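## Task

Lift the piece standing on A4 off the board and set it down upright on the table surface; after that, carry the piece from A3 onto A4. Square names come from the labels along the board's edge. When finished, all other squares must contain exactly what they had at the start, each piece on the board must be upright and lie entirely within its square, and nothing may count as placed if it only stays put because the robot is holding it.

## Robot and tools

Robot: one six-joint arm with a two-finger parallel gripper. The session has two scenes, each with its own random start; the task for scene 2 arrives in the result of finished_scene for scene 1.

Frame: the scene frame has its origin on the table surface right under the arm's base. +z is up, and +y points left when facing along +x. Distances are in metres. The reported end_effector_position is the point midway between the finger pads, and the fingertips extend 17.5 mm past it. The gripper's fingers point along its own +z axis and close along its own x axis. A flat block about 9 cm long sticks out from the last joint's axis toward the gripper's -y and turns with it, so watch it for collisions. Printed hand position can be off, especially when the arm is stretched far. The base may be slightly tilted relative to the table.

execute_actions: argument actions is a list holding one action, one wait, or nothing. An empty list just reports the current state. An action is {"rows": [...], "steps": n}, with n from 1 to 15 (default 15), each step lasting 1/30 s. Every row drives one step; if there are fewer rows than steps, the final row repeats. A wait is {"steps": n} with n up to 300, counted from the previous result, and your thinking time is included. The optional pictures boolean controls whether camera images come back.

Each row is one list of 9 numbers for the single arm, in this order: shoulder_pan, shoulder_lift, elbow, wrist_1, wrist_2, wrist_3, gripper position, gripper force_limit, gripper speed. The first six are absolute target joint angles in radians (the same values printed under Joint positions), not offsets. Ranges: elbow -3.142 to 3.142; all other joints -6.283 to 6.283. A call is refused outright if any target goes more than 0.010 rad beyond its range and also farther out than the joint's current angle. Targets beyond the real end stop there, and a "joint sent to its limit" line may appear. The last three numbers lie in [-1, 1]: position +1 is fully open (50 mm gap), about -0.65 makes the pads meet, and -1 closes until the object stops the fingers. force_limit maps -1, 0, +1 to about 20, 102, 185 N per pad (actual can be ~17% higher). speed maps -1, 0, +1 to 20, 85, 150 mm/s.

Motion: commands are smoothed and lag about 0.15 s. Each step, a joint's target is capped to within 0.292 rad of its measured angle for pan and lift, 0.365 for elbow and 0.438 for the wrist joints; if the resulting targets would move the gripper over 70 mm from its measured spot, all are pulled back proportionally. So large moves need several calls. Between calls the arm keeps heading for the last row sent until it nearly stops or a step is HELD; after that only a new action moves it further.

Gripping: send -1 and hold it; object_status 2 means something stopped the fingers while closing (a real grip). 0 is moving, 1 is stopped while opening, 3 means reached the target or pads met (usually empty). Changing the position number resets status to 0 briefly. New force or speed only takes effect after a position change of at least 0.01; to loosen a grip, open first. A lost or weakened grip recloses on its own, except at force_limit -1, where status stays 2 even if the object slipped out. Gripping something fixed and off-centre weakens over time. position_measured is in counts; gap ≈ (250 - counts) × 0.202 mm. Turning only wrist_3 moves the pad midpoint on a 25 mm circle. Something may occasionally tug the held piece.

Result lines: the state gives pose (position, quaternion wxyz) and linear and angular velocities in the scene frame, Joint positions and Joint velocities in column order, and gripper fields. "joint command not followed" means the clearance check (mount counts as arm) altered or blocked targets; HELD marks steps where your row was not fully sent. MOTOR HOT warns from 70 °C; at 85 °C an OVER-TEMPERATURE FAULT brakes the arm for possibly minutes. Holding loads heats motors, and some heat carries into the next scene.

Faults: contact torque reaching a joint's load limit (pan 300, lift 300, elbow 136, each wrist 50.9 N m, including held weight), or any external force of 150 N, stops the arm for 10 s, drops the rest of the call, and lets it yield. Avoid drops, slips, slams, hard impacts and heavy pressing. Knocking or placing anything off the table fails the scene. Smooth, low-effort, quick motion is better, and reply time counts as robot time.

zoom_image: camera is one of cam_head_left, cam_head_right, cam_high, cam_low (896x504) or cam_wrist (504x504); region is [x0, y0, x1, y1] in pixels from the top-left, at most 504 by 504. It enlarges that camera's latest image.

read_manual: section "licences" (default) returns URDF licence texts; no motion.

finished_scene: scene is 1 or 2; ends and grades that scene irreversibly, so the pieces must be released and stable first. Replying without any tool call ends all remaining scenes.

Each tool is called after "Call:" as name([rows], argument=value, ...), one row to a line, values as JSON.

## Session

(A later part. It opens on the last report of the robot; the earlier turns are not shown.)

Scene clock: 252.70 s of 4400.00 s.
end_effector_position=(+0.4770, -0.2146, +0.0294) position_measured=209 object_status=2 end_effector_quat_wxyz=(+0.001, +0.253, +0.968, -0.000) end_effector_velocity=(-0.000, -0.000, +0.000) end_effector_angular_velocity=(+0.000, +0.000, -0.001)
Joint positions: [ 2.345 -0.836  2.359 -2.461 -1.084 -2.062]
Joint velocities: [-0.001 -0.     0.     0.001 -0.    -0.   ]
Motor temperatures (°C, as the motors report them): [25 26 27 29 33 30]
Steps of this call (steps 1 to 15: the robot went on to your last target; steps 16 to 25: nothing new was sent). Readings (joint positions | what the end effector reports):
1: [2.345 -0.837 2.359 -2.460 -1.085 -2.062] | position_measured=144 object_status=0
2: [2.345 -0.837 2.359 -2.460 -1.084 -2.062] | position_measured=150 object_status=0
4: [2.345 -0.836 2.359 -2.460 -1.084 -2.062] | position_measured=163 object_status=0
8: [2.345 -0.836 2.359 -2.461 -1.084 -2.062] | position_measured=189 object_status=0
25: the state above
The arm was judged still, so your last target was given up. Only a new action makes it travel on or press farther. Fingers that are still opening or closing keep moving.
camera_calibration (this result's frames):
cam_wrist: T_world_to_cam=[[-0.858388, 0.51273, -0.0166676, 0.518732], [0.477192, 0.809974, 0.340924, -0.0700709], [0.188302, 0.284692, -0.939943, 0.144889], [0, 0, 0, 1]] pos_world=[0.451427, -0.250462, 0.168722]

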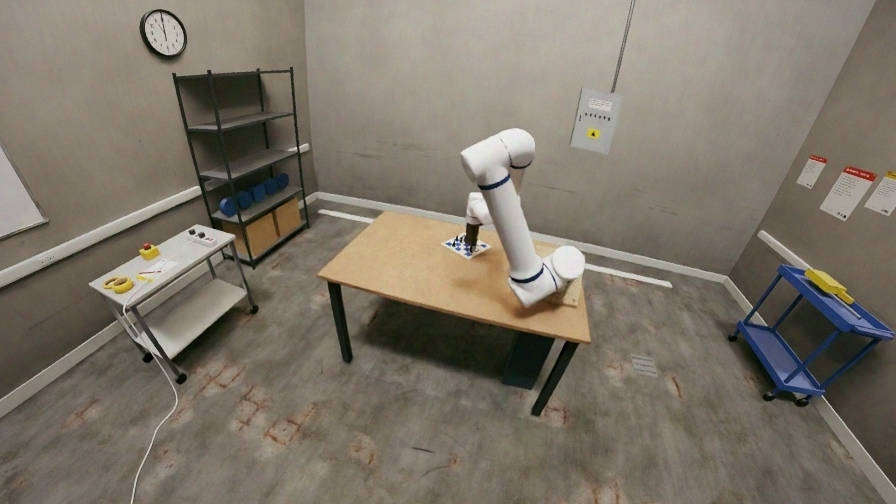

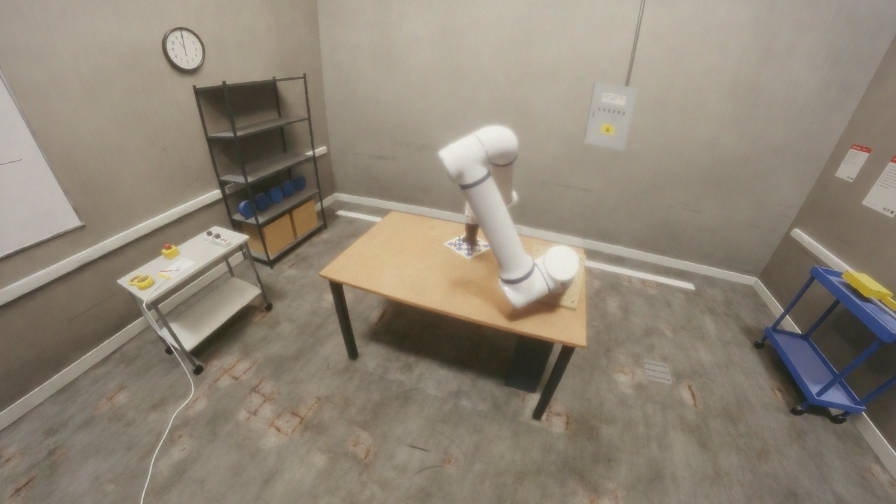

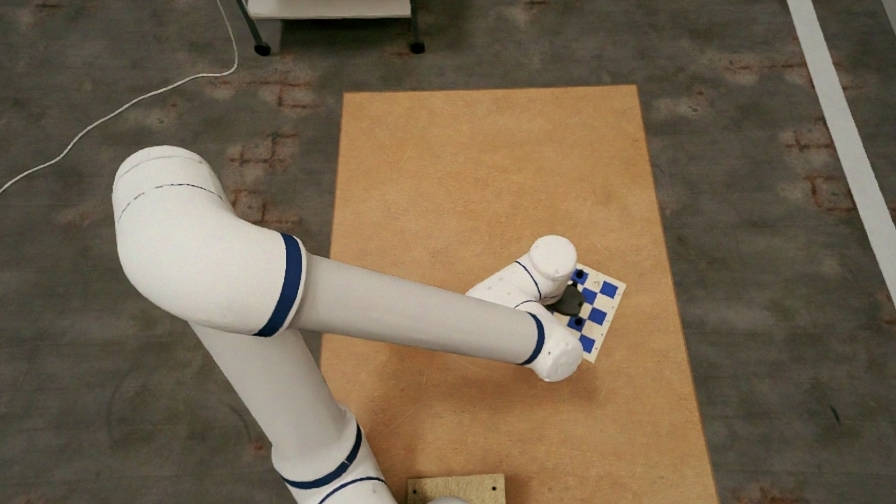

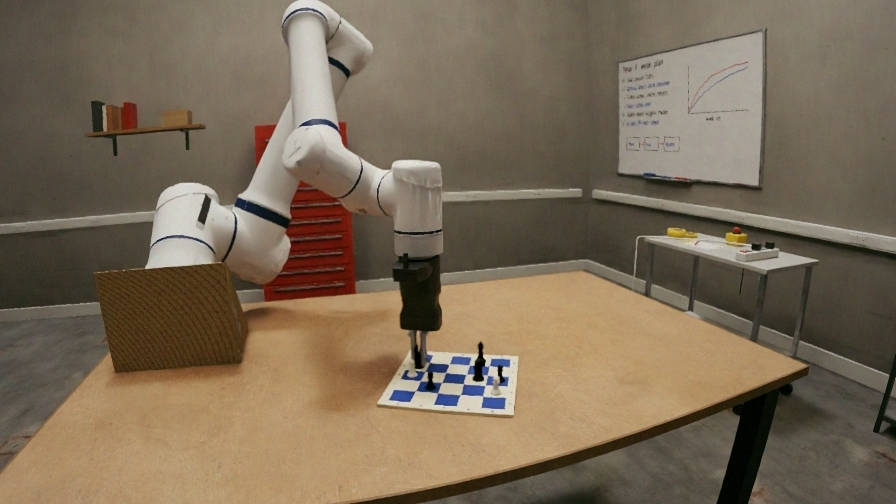

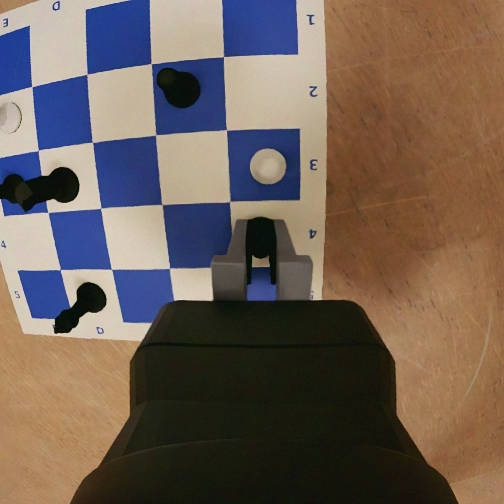

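Call:
execute_actions([
  {"rows": [[2.3451,-0.8364,2.3588,-2.4601,-1.0844,-2.0623,-1,0,-0.7],[2.3445,-0.8376,2.3585,-2.4584,-1.0848,-2.0628,-1,0,-0.7],[2.3436,-0.8392,2.3582,-2.4560,-1.0853,-2.0636,-1,0,-0.7],[2.3421,-0.8416,2.3584,-2.4534,-1.0862,-2.0650,-1,0,-0.7],[2.3396,-0.8446,2.3600,-2.4508,-1.0877,-2.0673,-1,0,-0.7],[2.3363,-0.8482,2.3628,-2.4488,-1.0897,-2.0702,-1,0,-0.7],[2.3324,-0.8521,2.3667,-2.4473,-1.0921,-2.0737,-1,0,-0.7],[2.3281,-0.8559,2.3717,-2.4467,-1.0947,-2.0776,-1,0,-0.7],[2.3234,-0.8596,2.3776,-2.4470,-1.0975,-2.0816,-1,0,-0.7],[2.3188,-0.8628,2.3844,-2.4487,-1.1002,-2.0858,-1,0,-0.7],[2.3141,-0.8659,2.3918,-2.4512,-1.1032,-2.0900,-1,0,-0.7],[2.3089,-0.8691,2.3996,-2.4538,-1.1062,-2.0945,-1,0,-0.7],[2.3037,-0.8724,2.4076,-2.4565,-1.1094,-2.0991,-1,0,-0.7],[2.2984,-0.8758,2.4159,-2.4593,-1.1127,-2.1038,-1,0,-0.7],[2.2932,-0.8792,2.4241,-2.4620,-1.1158,-2.1085,-1,0,-0.7]], "steps": 15},
], pictures=false)

Call:
execute_actions([
  {"rows": [[2.2879,-0.8825,2.4321,-2.4647,-1.1190,-2.1131,-1,0,-0.7],[2.2828,-0.8857,2.4399,-2.4673,-1.1220,-2.1176,-1,0,-0.7],[2.2783,-0.8883,2.4474,-2.4703,-1.1248,-2.1216,-1,0,-0.7],[2.2745,-0.8897,2.4545,-2.4745,-1.1271,-2.1251,-1,0,-0.7],[2.2714,-0.8902,2.4610,-2.4794,-1.1289,-2.1278,-1,0,-0.7],[2.2692,-0.8898,2.4669,-2.4847,-1.1303,-2.1298,-1,0,-0.7],[2.2676,-0.8885,2.4719,-2.4903,-1.1312,-2.1311,-1,0,-0.7],[2.2670,-0.8866,2.4758,-2.4960,-1.1316,-2.1317,-1,0,-0.7],[2.2673,-0.8841,2.4786,-2.5012,-1.1314,-2.1316,-1,0,-0.7],[2.2683,-0.8810,2.4799,-2.5060,-1.1308,-2.1307,-1,0,-0.7],[2.2696,-0.8780,2.4804,-2.5101,-1.1299,-2.1295,-1,0,-0.7],[2.2708,-0.8754,2.4809,-2.5137,-1.1292,-2.1285,-1,0,-0.7],[2.2718,-0.8733,2.4813,-2.5165,-1.1286,-2.1276,-1,0,-0.7],[2.2724,-0.8719,2.4816,-2.5184,-1.1282,-2.1271,-1,0,-0.7],[2.2726,-0.8714,2.4817,-2.5190,-1.1281,-2.1269,-1,0,-0.7]], "steps": 15},
], pictures=false)

Call:
execute_actions([
  {"steps": 18},
])

Call:
zoom_image(camera="cam_low", region=[340, 320, 420, 400])

Scene clock: 358.10 s of 4400.00 s.
end_effector_position=(+0.4541, -0.2078, +0.0384) position_measured=209 object_status=2 end_effector_quat_wxyz=(+0.001, +0.253, +0.968, -0.000) end_effector_velocity=(-0.115, +0.037, +0.006) end_effector_angular_velocity=(-0.001, +0.000, -0.001)
Joint positions: [ 2.31  -0.868  2.398 -2.455 -1.105 -2.093]
Joint velocities: [-0.143 -0.096  0.213 -0.061 -0.087 -0.126]
Motor temperatures (°C, as the motors report them): [25 26 27 29 33 30]
Steps of this call (steps 1 to 90: nothing new was sent; then 101.90 s passed at rest; steps 91 to 105: all 15 steps of this action). Readings (joint positions | what the end effector reports):
91: [2.345 -0.836 2.359 -2.461 -1.084 -2.062] | position_measured=209 object_status=2
92: [2.345 -0.836 2.359 -2.460 -1.084 -2.062] | position_measured=209 object_status=2
94: [2.345 -0.837 2.359 -2.459 -1.084 -2.062] | position_measured=209 object_status=2
98: [2.338 -0.845 2.362 -2.452 -1.089 -2.068] | position_measured=209 object_status=2
105: the state above

Scene clock: 358.60 s of 4400.00 s.
end_effector_position=(+0.4149, -0.1935, +0.0271) position_measured=209 object_status=2 end_effector_quat_wxyz=(+0.001, +0.252, +0.968, -0.000) end_effector_velocity=(-0.012, +0.006, -0.030) end_effector_angular_velocity=(+0.005, -0.001, -0.005)
Joint positions: [ 2.271 -0.877  2.478 -2.51  -1.129 -2.128]
Joint velocities: [ 0.011  0.05   0.035 -0.085  0.01   0.013]
Motor temperatures (°C, as the motors report them): [25 26 27 29 33 30]
Steps of this call (steps 1 to 15: all 15 steps of this action). Readings (joint positions | what the end effector reports):
1: [2.306 -0.871 2.406 -2.457 -1.108 -2.098] | position_measured=209 object_status=2
2: [2.301 -0.874 2.413 -2.459 -1.111 -2.102] | position_measured=209 object_status=2
4: [2.291 -0.880 2.428 -2.464 -1.117 -2.111] | position_measured=209 object_status=2
8: [2.276 -0.887 2.456 -2.479 -1.126 -2.124] | position_measured=209 object_status=2
15: the state above

Scene clock: 359.20 s of 4400.00 s.
end_effector_position=(+0.4136, -0.1928, +0.0237) position_measured=209 object_status=2 end_effector_quat_wxyz=(+0.001, +0.253, +0.968, -0.000) end_effector_velocity=(+0.000, +0.000, -0.000) end_effector_angular_velocity=(-0.001, +0.001, +0.001)
Joint positions: [ 2.273 -0.871  2.482 -2.519 -1.128 -2.127]
Joint velocities: [ 0.001 -0.     0.    -0.001 -0.     0.   ]
Motor temperatures (°C, as the motors report them): [25 26 27 29 33 30]
Steps of this call (steps 1 to 15: the robot went on to your last target; steps 16 to 18: nothing new was sent). Readings (joint positions | what the end effector reports):
1: [2.272 -0.875 2.479 -2.512 -1.129 -2.128] | position_measured=209 object_status=2
2: [2.272 -0.874 2.480 -2.514 -1.129 -2.128] | position_measured=209 object_status=2
4: [2.272 -0.873 2.481 -2.516 -1.128 -2.127] | position_measured=209 object_status=2
8: [2.272 -0.872 2.481 -2.518 -1.128 -2.127] | position_measured=209 object_status=2
18: the state above
The arm was judged still, so your last target was given up. Only a new action makes it travel on or press farther. Fingers that are still opening or closing keep moving.
camera_calibration (this result's frames):
cam_wrist: T_world_to_cam=[[-0.858342, 0.512809, -0.0166376, 0.453059], [0.477257, 0.809899, 0.341013, -0.055509], [0.188349, 0.284765, -0.939912, 0.145352], [0, 0, 0, 1]] pos_world=[0.387995, -0.228767, 0.163085]

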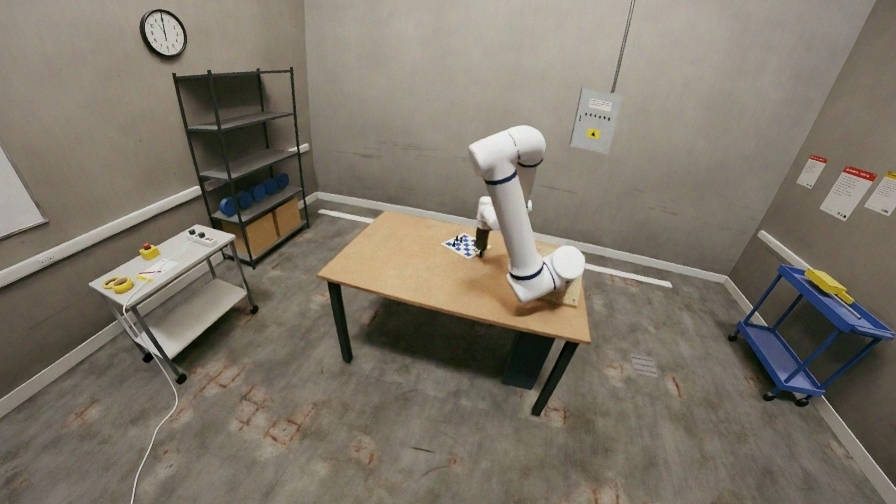

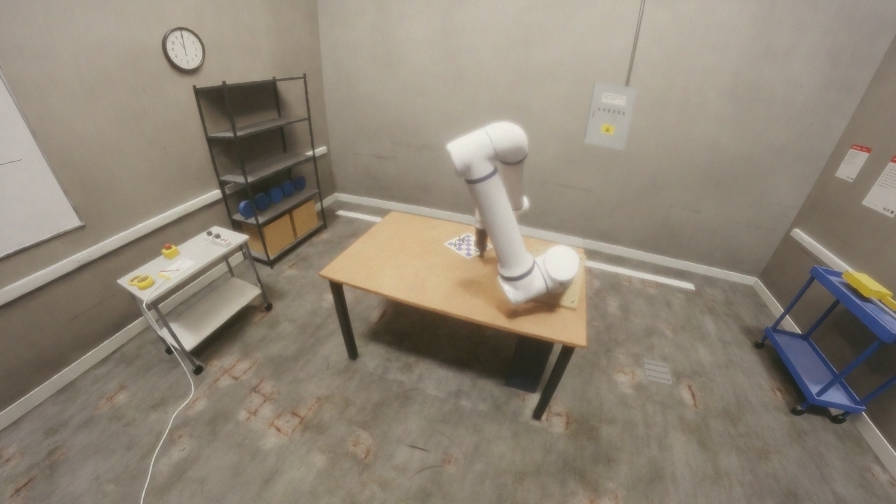

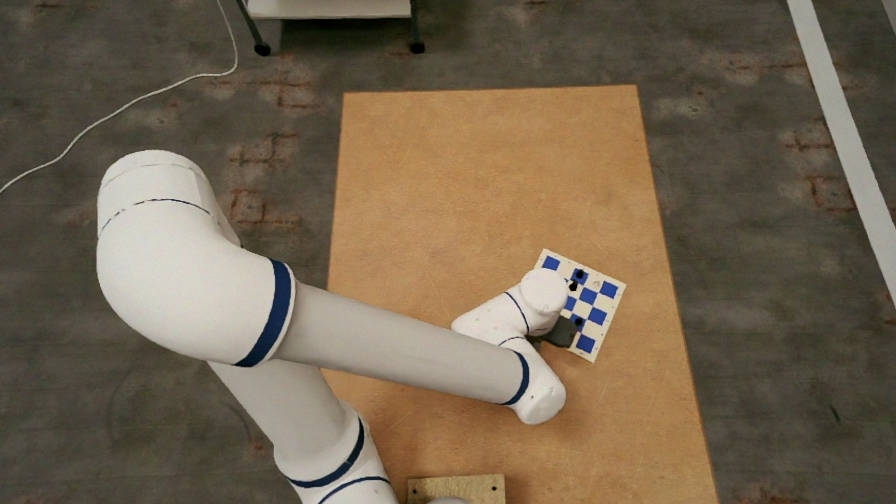

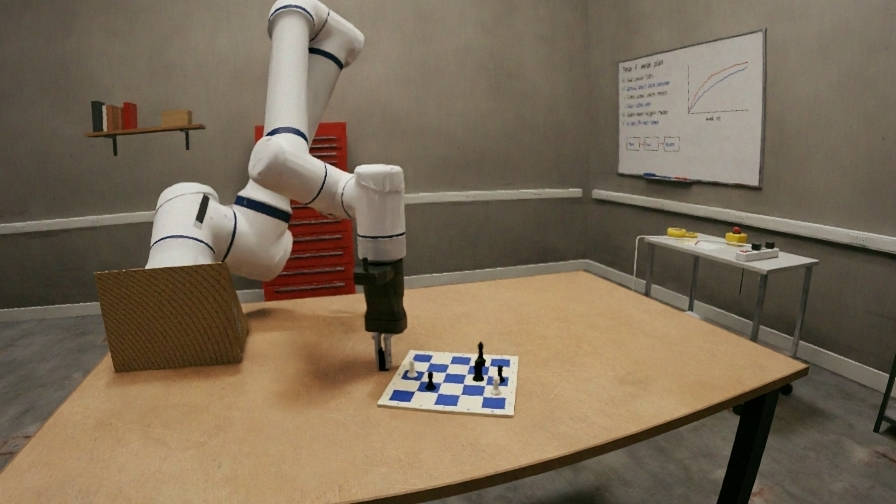

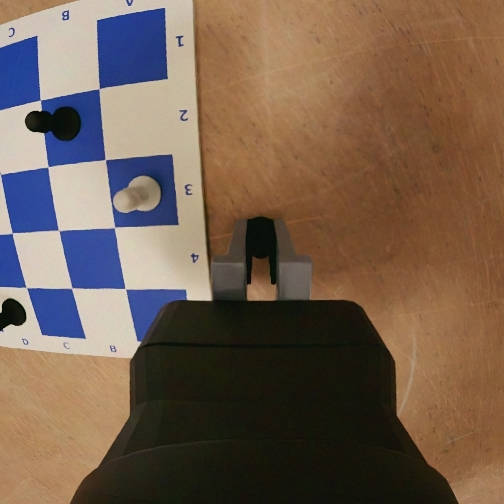

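Region (340, 320, 420, 400) of cam_low's 896x504 image, scaled by 6.300, with more detail than that image has.

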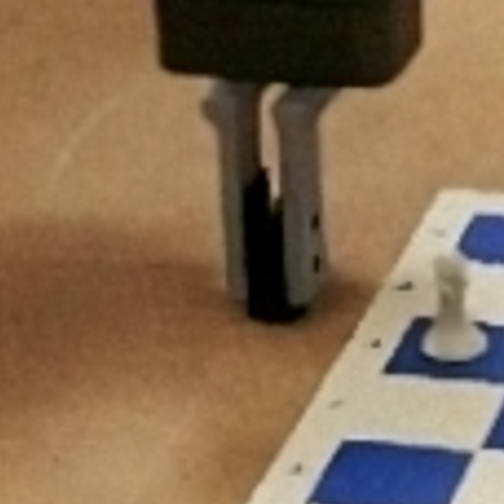

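Call:
zoom_image(camera="cam_low", region=[480, 395, 525, 425])

Call:
zoom_image(camera="cam_low", region=[365, 350, 405, 380])

Region (480, 395, 525, 425) of cam_low's 896x504 image, scaled by 11.200, with more detail than that image has.

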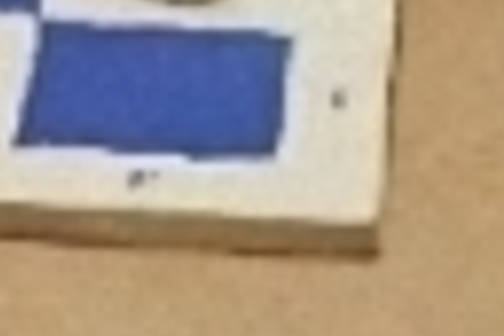

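Region (365, 350, 405, 380) of cam_low's 896x504 image, scaled by 12.600, with more detail than that image has; it fills the top 378 rows of this view, and the rest is white.

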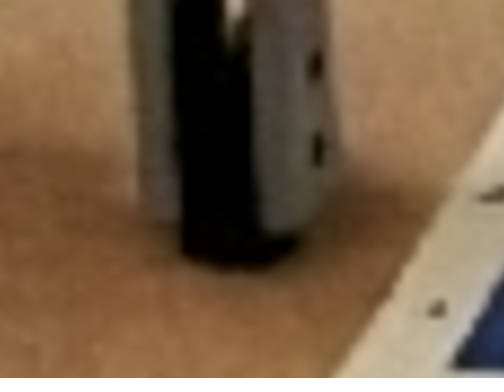

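Call:
execute_actions([
  {"rows": [[2.2727,-0.8712,2.4817,-2.5193,-1.1281,-2.1268,-1,0,-0.7],[2.2729,-0.8709,2.4818,-2.5197,-1.1280,-2.1267,-1,0,-0.7],[2.2730,-0.8706,2.4818,-2.5201,-1.1279,-2.1266,-1,0,-0.7],[2.2730,-0.8706,2.4818,-2.5201,-1.1279,-2.1266,-1,0,-0.7],[2.2730,-0.8706,2.4818,-2.5201,-1.1279,-2.1266,-1,0,-0.7],[2.2730,-0.8706,2.4818,-2.5201,-1.1279,-2.1266,-1,0,-0.7],[2.2730,-0.8706,2.4818,-2.5201,-1.1279,-2.1266,-1,0,-0.7],[2.2730,-0.8706,2.4818,-2.5201,-1.1279,-2.1266,-1,0,-0.7],[2.2730,-0.8706,2.4818,-2.5201,-1.1279,-2.1266,0.3,0,-0.5],[2.2730,-0.8706,2.4818,-2.5201,-1.1279,-2.1266,0.3,0,-0.5],[2.2730,-0.8706,2.4818,-2.5201,-1.1279,-2.1266,0.3,0,-0.5],[2.2730,-0.8706,2.4818,-2.5201,-1.1279,-2.1266,0.3,0,-0.5],[2.2730,-0.8706,2.4818,-2.5201,-1.1279,-2.1266,0.3,0,-0.5],[2.2726,-0.8714,2.4816,-2.5190,-1.1281,-2.1269,0.3,0,-0.5],[2.2716,-0.8736,2.4811,-2.5159,-1.1287,-2.1278,0.3,0,-0.5]], "steps": 15},
], pictures=false)

Call:
execute_actions([
  {"rows": [[2.2701,-0.8770,2.4803,-2.5111,-1.1297,-2.1291,0.3,0,-0.5],[2.2680,-0.8815,2.4793,-2.5049,-1.1310,-2.1309,0.3,0,-0.5],[2.2656,-0.8867,2.4781,-2.4976,-1.1324,-2.1330,0.3,0,-0.5],[2.2630,-0.8926,2.4767,-2.4893,-1.1341,-2.1353,0.3,0,-0.5],[2.2601,-0.8989,2.4753,-2.4806,-1.1359,-2.1377,0.3,0,-0.5],[2.2572,-0.9054,2.4738,-2.4715,-1.1377,-2.1403,0.3,0,-0.5],[2.2543,-0.9112,2.4716,-2.4624,-1.1395,-2.1428,0.3,0,-0.5],[2.2518,-0.9158,2.4681,-2.4534,-1.1410,-2.1449,0.3,0,-0.5],[2.2497,-0.9190,2.4635,-2.4449,-1.1423,-2.1467,0.3,0,-0.5],[2.2481,-0.9207,2.4581,-2.4372,-1.1433,-2.1481,0.3,0,-0.5],[2.2470,-0.9207,2.4519,-2.4305,-1.1440,-2.1491,0.3,0,-0.5],[2.2465,-0.9191,2.4452,-2.4252,-1.1443,-2.1495,0.3,0,-0.5],[2.2467,-0.9158,2.4381,-2.4216,-1.1442,-2.1494,0.3,0,-0.5],[2.2476,-0.9105,2.4308,-2.4198,-1.1436,-2.1486,0.3,0,-0.5],[2.2490,-0.9041,2.4232,-2.4192,-1.1428,-2.1474,0.3,0,-0.5]], "steps": 15},
], pictures=false)

Call:
execute_actions([
  {"rows": [[2.2504,-0.8976,2.4155,-2.4185,-1.1419,-2.1462,0.3,0,-0.5],[2.2518,-0.8909,2.4076,-2.4178,-1.1410,-2.1450,0.3,0,-0.5],[2.2532,-0.8842,2.3996,-2.4171,-1.1401,-2.1437,0.3,0,-0.5],[2.2546,-0.8776,2.3919,-2.4164,-1.1393,-2.1425,0.3,0,-0.5],[2.2560,-0.8712,2.3844,-2.4158,-1.1384,-2.1413,0.3,0,-0.5],[2.2573,-0.8652,2.3772,-2.4151,-1.1376,-2.1402,0.3,0,-0.5],[2.2585,-0.8596,2.3706,-2.4146,-1.1369,-2.1392,0.3,0,-0.5],[2.2599,-0.8538,2.3649,-2.4151,-1.1360,-2.1380,0.3,0,-0.5],[2.2618,-0.8475,2.3602,-2.4175,-1.1348,-2.1363,0.3,0,-0.5],[2.2641,-0.8408,2.3567,-2.4215,-1.1334,-2.1344,0.3,0,-0.5],[2.2666,-0.8341,2.3545,-2.4269,-1.1319,-2.1322,0.3,0,-0.5],[2.2691,-0.8278,2.3536,-2.4333,-1.1303,-2.1300,0.3,0,-0.5],[2.2717,-0.8222,2.3541,-2.4404,-1.1287,-2.1277,0.3,0,-0.5],[2.2743,-0.8169,2.3554,-2.4479,-1.1272,-2.1255,0.3,0,-0.5],[2.2768,-0.8116,2.3566,-2.4553,-1.1256,-2.1233,0.3,0,-0.5]], "steps": 15},
], pictures=false)

Call:
execute_actions([
  {"rows": [[2.2792,-0.8066,2.3578,-2.4625,-1.1241,-2.1212,0.3,0,-0.5],[2.2815,-0.8020,2.3589,-2.4691,-1.1227,-2.1192,0.3,0,-0.5],[2.2834,-0.7980,2.3599,-2.4747,-1.1215,-2.1176,0.3,0,-0.5],[2.2849,-0.7949,2.3606,-2.4791,-1.1206,-2.1163,0.3,0,-0.5],[2.2859,-0.7929,2.3611,-2.4820,-1.1200,-2.1154,0.3,0,-0.5],[2.2862,-0.7922,2.3614,-2.4830,-1.1199,-2.1151,0.3,0,-0.5]], "steps": 15},
], pictures=false)

Call:
execute_actions([
  {"steps": 10},
])

Call:
zoom_image(camera="cam_wrist", region=[185, 150, 335, 300])

Call:
zoom_image(camera="cam_low", region=[360, 320, 450, 400])

Scene clock: 479.70 s of 4400.00 s.
end_effector_position=(+0.4136, -0.1928, +0.0233) position_measured=151 object_status=0 end_effector_quat_wxyz=(+0.001, +0.253, +0.968, -0.000) end_effector_velocity=(-0.001, +0.003, +0.002) end_effector_angular_velocity=(+0.008, +0.003, -0.005)
Joint positions: [ 2.273 -0.871  2.482 -2.52  -1.128 -2.127]
Joint velocities: [-0.001 -0.008 -0.     0.017  0.     0.   ]
Motor temperatures (°C, as the motors report them): [25 26 27 29 33 30]
Steps of this call (steps 1 to 90: nothing new was sent; then 117.00 s passed at rest; steps 91 to 105: all 15 steps of this action). Readings (joint positions | what the end effector reports):
91: [2.273 -0.871 2.482 -2.519 -1.128 -2.127] | position_measured=209 object_status=2
92: [2.273 -0.871 2.482 -2.519 -1.128 -2.127] | position_measured=209 object_status=2
94: [2.273 -0.871 2.482 -2.520 -1.128 -2.127] | position_measured=209 object_status=2
98: [2.273 -0.871 2.482 -2.520 -1.128 -2.127] | position_measured=209 object_status=2
105: the state above

Scene clock: 480.20 s of 4400.00 s.
end_effector_position=(+0.4214, -0.2028, +0.0553) position_measured=107 object_status=3 end_effector_quat_wxyz=(+0.001, +0.252, +0.968, -0.000) end_effector_velocity=(+0.060, -0.075, +0.045) end_effector_angular_velocity=(-0.005, -0.003, +0.003)
Joint positions: [ 2.249 -0.914  2.446 -2.433 -1.143 -2.147]
Joint velocities: [-0.005  0.061 -0.187  0.121 -0.003 -0.005]
Motor temperatures (°C, as the motors report them): [25 26 27 29 33 30]
Steps of this call (steps 1 to 15: all 15 steps of this action). Readings (joint positions | what the end effector reports):
1: [2.273 -0.871 2.482 -2.519 -1.128 -2.127] | position_measured=143 object_status=0
2: [2.272 -0.873 2.482 -2.516 -1.128 -2.127] | position_measured=134 object_status=0
4: [2.269 -0.879 2.480 -2.508 -1.130 -2.130] | position_measured=117 object_status=0
8: [2.261 -0.898 2.475 -2.482 -1.136 -2.137] | position_measured=107 object_status=0
15: the state above

Scene clock: 480.70 s of 4400.00 s.
end_effector_position=(+0.4523, -0.2424, +0.0501) position_measured=107 object_status=3 end_effector_quat_wxyz=(+0.001, +0.253, +0.968, -0.000) end_effector_velocity=(+0.020, -0.026, -0.076) end_effector_angular_velocity=(+0.002, +0.002, -0.000)
Joint positions: [ 2.268 -0.832  2.359 -2.435 -1.131 -2.131]
Joint velocities: [ 0.07   0.171 -0.028 -0.167  0.042  0.06 ]
Motor temperatures (°C, as the motors report them): [25 26 27 29 33 30]
Steps of this call (steps 1 to 15: all 15 steps of this action). Readings (joint positions | what the end effector reports):
1: [2.249 -0.911 2.439 -2.429 -1.143 -2.147] | position_measured=107 object_status=3
2: [2.249 -0.907 2.433 -2.426 -1.143 -2.147] | position_measured=107 object_status=3
4: [2.251 -0.897 2.418 -2.422 -1.142 -2.146] | position_measured=107 object_status=3
8: [2.255 -0.874 2.389 -2.417 -1.139 -2.142] | position_measured=107 object_status=3
15: the state above

Scene clock: 481.20 s of 4400.00 s.
end_effector_position=(+0.4543, -0.2450, +0.0297) position_measured=107 object_status=3 end_effector_quat_wxyz=(+0.001, +0.253, +0.968, -0.000) end_effector_velocity=(-0.000, -0.000, -0.003) end_effector_angular_velocity=(-0.000, +0.000, -0.000)
Joint positions: [ 2.286 -0.793  2.361 -2.482 -1.12  -2.115]
Joint velocities: [ 0.002  0.005  0.001 -0.007  0.001  0.002]
Motor temperatures (°C, as the motors report them): [25 26 27 29 33 30]
Steps of this call (steps 1 to 15: all 15 steps of this action). Readings (joint positions | what the end effector reports):
1: [2.271 -0.826 2.359 -2.441 -1.129 -2.129] | position_measured=107 object_status=3
2: [2.273 -0.821 2.359 -2.447 -1.128 -2.126] | position_measured=107 object_status=3
4: [2.278 -0.811 2.359 -2.459 -1.125 -2.123] | position_measured=107 object_status=3
8: [2.284 -0.798 2.361 -2.476 -1.121 -2.117] | position_measured=107 object_status=3
15: the state above

Scene clock: 481.53 s of 4400.00 s.
end_effector_position=(+0.4543, -0.2450, +0.0293) position_measured=107 object_status=3 end_effector_quat_wxyz=(+0.001, +0.253, +0.968, -0.000) end_effector_velocity=(-0.000, +0.000, -0.001) end_effector_angular_velocity=(+0.001, +0.001, -0.000)
Joint positions: [ 2.286 -0.792  2.361 -2.483 -1.12  -2.115]
Joint velocities: [ 0.001  0.001  0.     0.    -0.    -0.   ]
Motor temperatures (°C, as the motors report them): [25 26 27 29 33 30]
Steps of this call (steps 1 to 10: the robot went on to your last target). Readings (joint positions | what the end effector reports):
1: [2.286 -0.793 2.361 -2.482 -1.120 -2.115] | position_measured=107 object_status=3
2: [2.286 -0.793 2.361 -2.483 -1.120 -2.115] | position_measured=107 object_status=3
4: [2.286 -0.792 2.361 -2.483 -1.120 -2.115] | position_measured=107 object_status=3
8: [2.286 -0.792 2.361 -2.483 -1.120 -2.115] | position_measured=107 object_status=3
10: the state above
camera_calibration (this result's frames):
cam_wrist: T_world_to_cam=[[-0.858393, 0.512726, -0.0165323, 0.514858], [0.477227, 0.809954, 0.340925, -0.034542], [0.188192, 0.284758, -0.939945, 0.157863], [0, 0, 0, 1]] pos_world=[0.428726, -0.280956, 0.16867]

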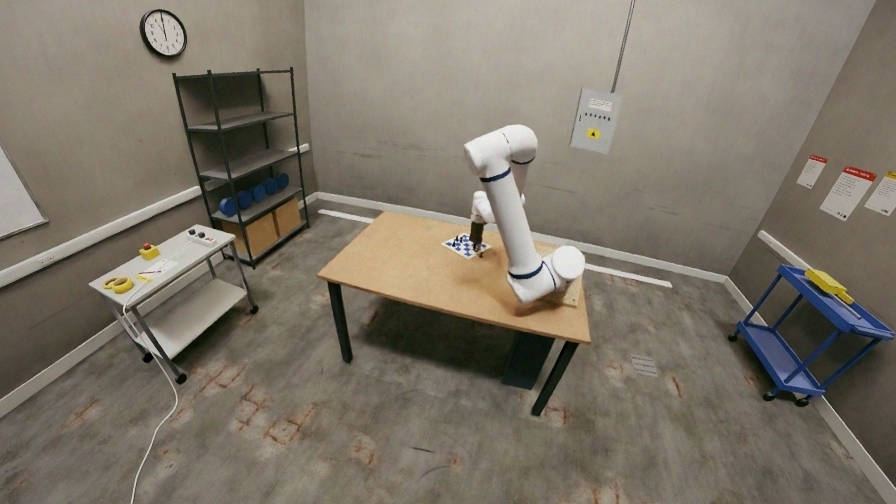

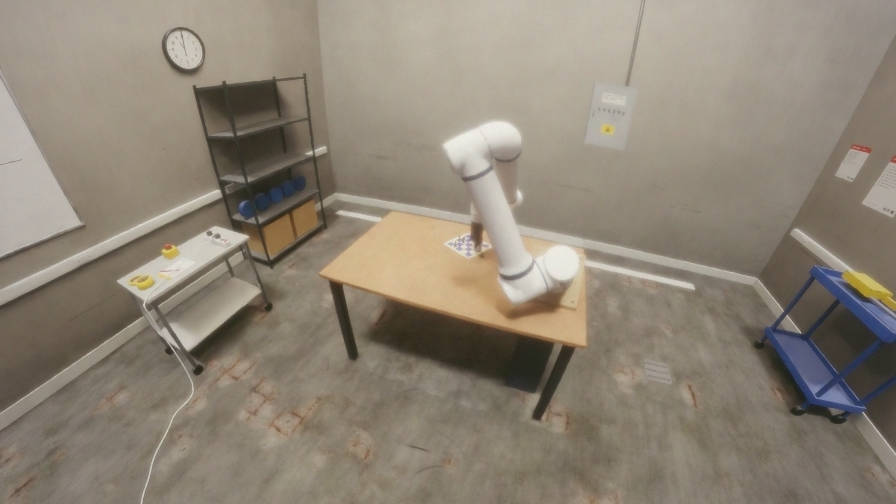

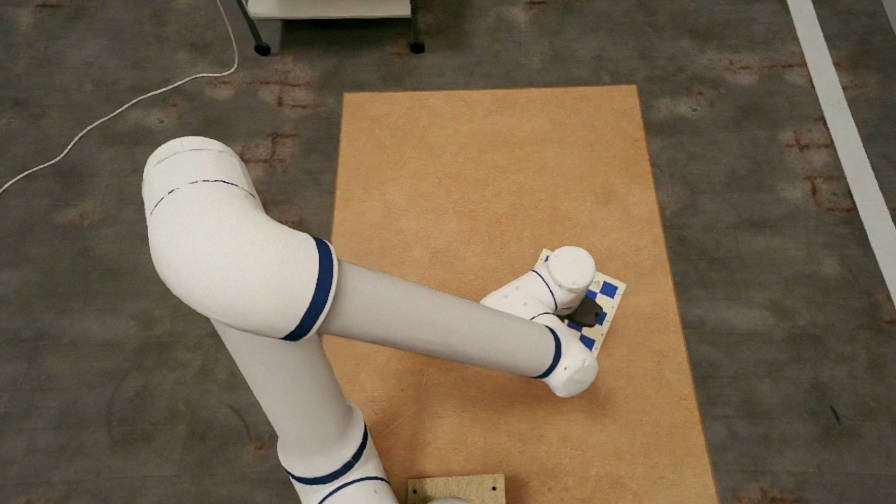

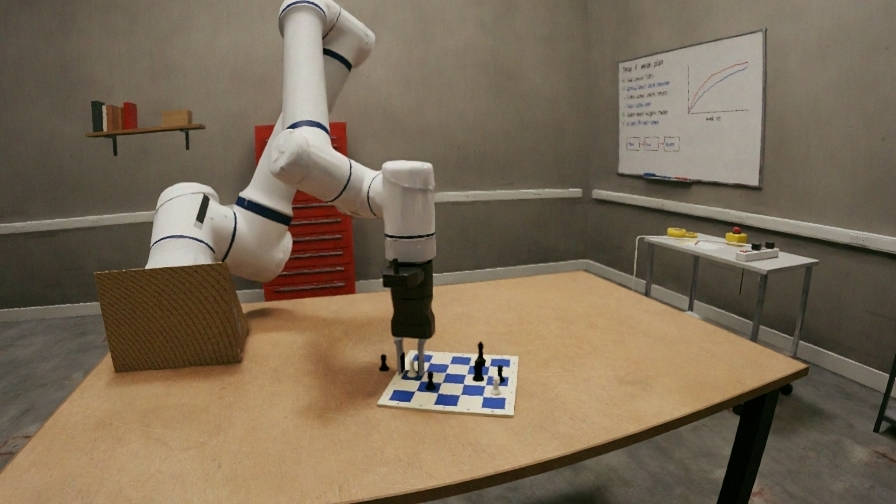

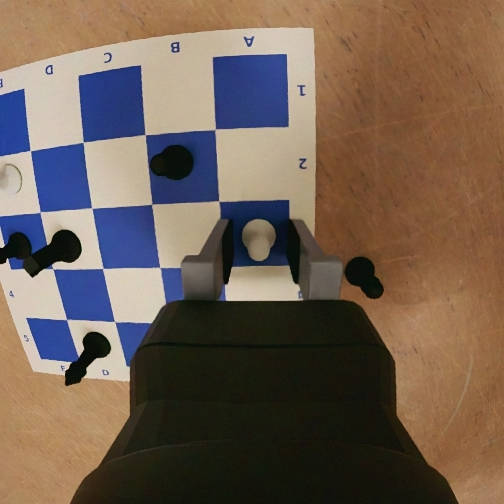

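Region (185, 150, 335, 300) of cam_wrist's 504x504 image, scaled by 3.360, with more detail than that image has.

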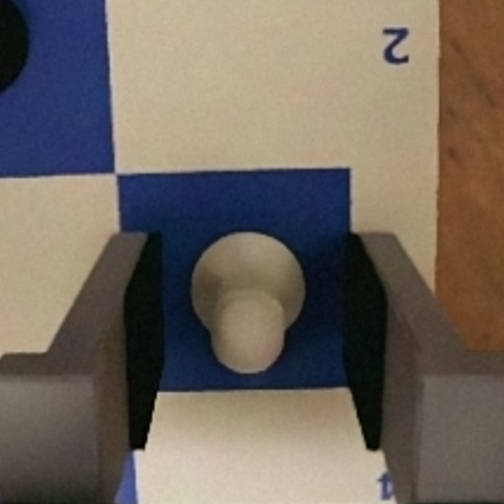

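Region (360, 320, 450, 400) of cam_low's 896x504 image, scaled by 5.600, with more detail than that image has.

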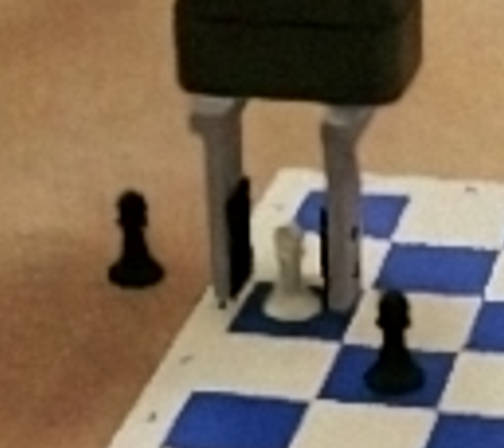

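Call:
execute_actions([
  {"rows": [[2.2863,-0.7921,2.3612,-2.4829,-1.1198,-2.1150,0.3,0,-0.5],[2.2865,-0.7919,2.3608,-2.4828,-1.1197,-2.1148,-1,0,-0.7],[2.2867,-0.7917,2.3603,-2.4827,-1.1196,-2.1146,-1,0,-0.7],[2.2869,-0.7915,2.3599,-2.4826,-1.1195,-2.1145,-1,0,-0.7],[2.2870,-0.7914,2.3597,-2.4825,-1.1194,-2.1144,-1,0,-0.7]], "steps": 15},
], pictures=false)

Call:
execute_actions([
  {"steps": 14},
])

Call:
zoom_image(camera="cam_low", region=[360, 320, 450, 400])

Scene clock: 512.30 s of 4400.00 s.
end_effector_position=(+0.4551, -0.2455, +0.0293) position_measured=196 object_status=0 end_effector_quat_wxyz=(+0.001, +0.252, +0.968, -0.000) end_effector_velocity=(+0.000, -0.000, +0.000) end_effector_angular_velocity=(-0.000, -0.001, -0.001)
Joint positions: [ 2.287 -0.791  2.36  -2.483 -1.119 -2.114]
Joint velocities: [-0.001 -0.    -0.001  0.     0.     0.   ]
Motor temperatures (°C, as the motors report them): [25 26 27 29 33 30]
Steps of this call (steps 1 to 15: the robot went on to your last target; steps 16 to 90: nothing new was sent; then 27.27 s passed at rest; steps 91 to 105: all 15 steps of this action). Readings (joint positions | what the end effector reports):
91: [2.286 -0.792 2.361 -2.483 -1.120 -2.115] | position_measured=107 object_status=3
92: [2.286 -0.792 2.361 -2.483 -1.120 -2.115] | position_measured=112 object_status=0
94: [2.286 -0.792 2.361 -2.483 -1.120 -2.115] | position_measured=124 object_status=0
98: [2.287 -0.792 2.360 -2.483 -1.120 -2.115] | position_measured=150 object_status=0
105: the state above

Scene clock: 512.77 s of 4400.00 s.
end_effector_position=(+0.4551, -0.2455, +0.0293) position_measured=208 object_status=2 end_effector_quat_wxyz=(+0.001, +0.252, +0.968, -0.000) end_effector_velocity=(+0.000, +0.000, +0.000) end_effector_angular_velocity=(-0.000, -0.001, +0.000)
Joint positions: [ 2.287 -0.791  2.36  -2.483 -1.119 -2.114]
Joint velocities: [ 0. -0. -0. -0.  0.  0.]
Motor temperatures (°C, as the motors report them): [25 26 27 29 33 30]
Steps of this call (steps 1 to 14: the robot went on to your last target). Readings (joint positions | what the end effector reports):
1: [2.287 -0.791 2.360 -2.483 -1.119 -2.114] | position_measured=202 object_status=0
2: [2.287 -0.791 2.360 -2.483 -1.119 -2.114] | position_measured=208 object_status=0
4: [2.287 -0.791 2.360 -2.483 -1.119 -2.114] | position_measured=208 object_status=0
8: [2.287 -0.791 2.360 -2.483 -1.119 -2.114] | position_measured=208 object_status=2
14: the state above
camera_calibration (this result's frames):
cam_wrist: T_world_to_cam=[[-0.858416, 0.512686, -0.0166154, 0.515801], [0.477171, 0.81, 0.340892, -0.0345134], [0.188229, 0.284699, -0.939956, 0.157812], [0, 0, 0, 1]] pos_world=[0.429535, -0.281417, 0.168672]

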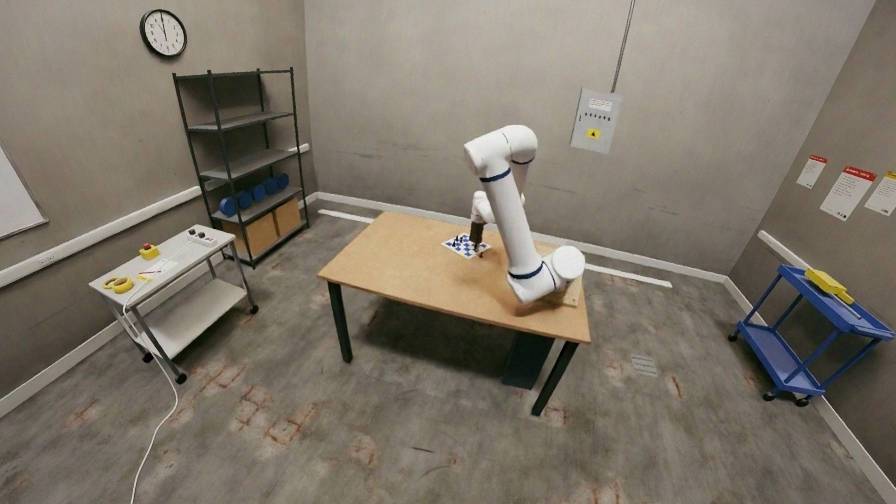

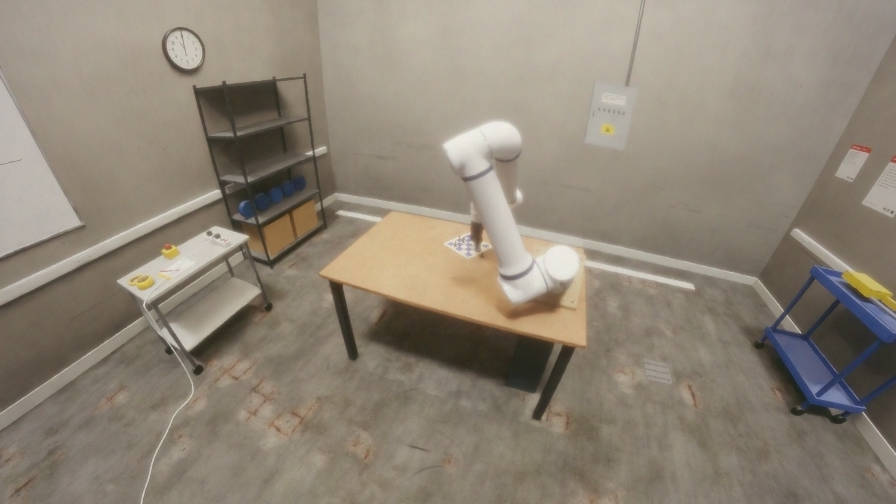

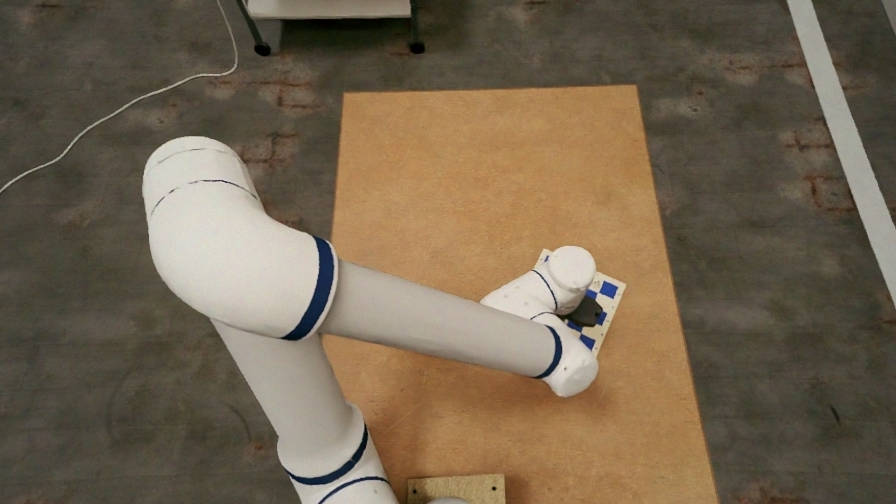

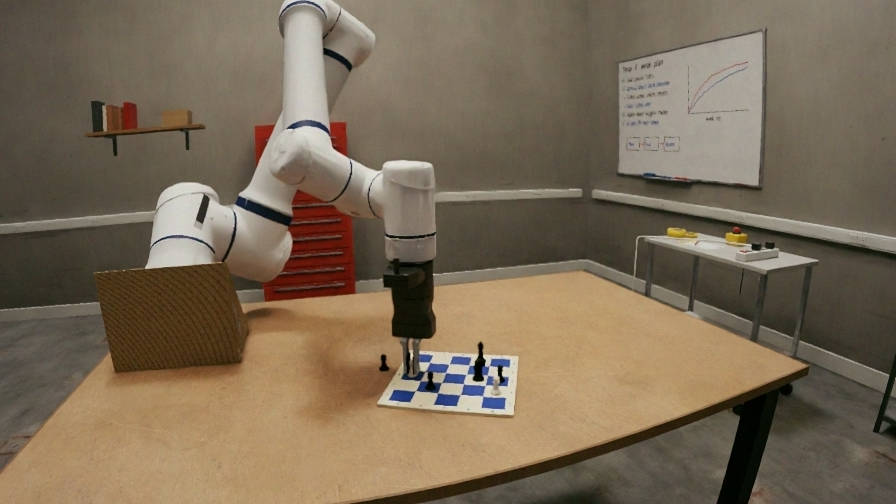

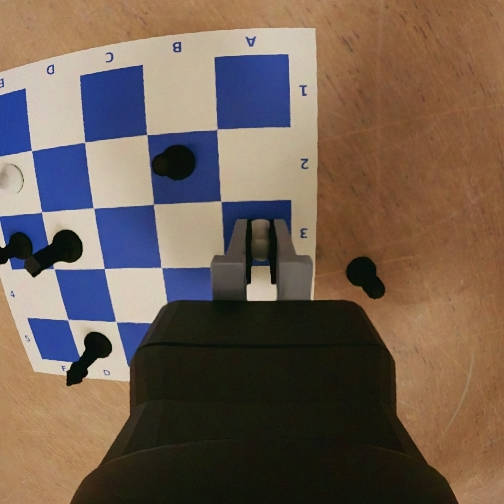

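Region (360, 320, 450, 400) of cam_low's 896x504 image, scaled by 5.600, with more detail than that image has.

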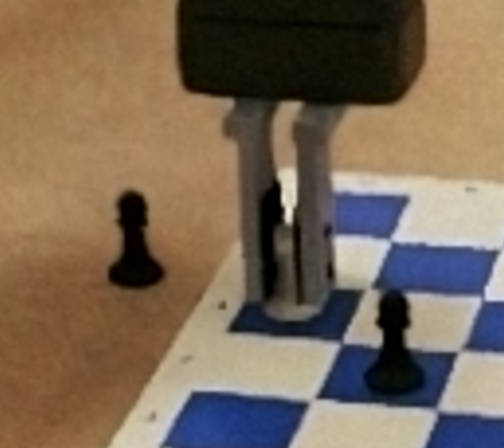

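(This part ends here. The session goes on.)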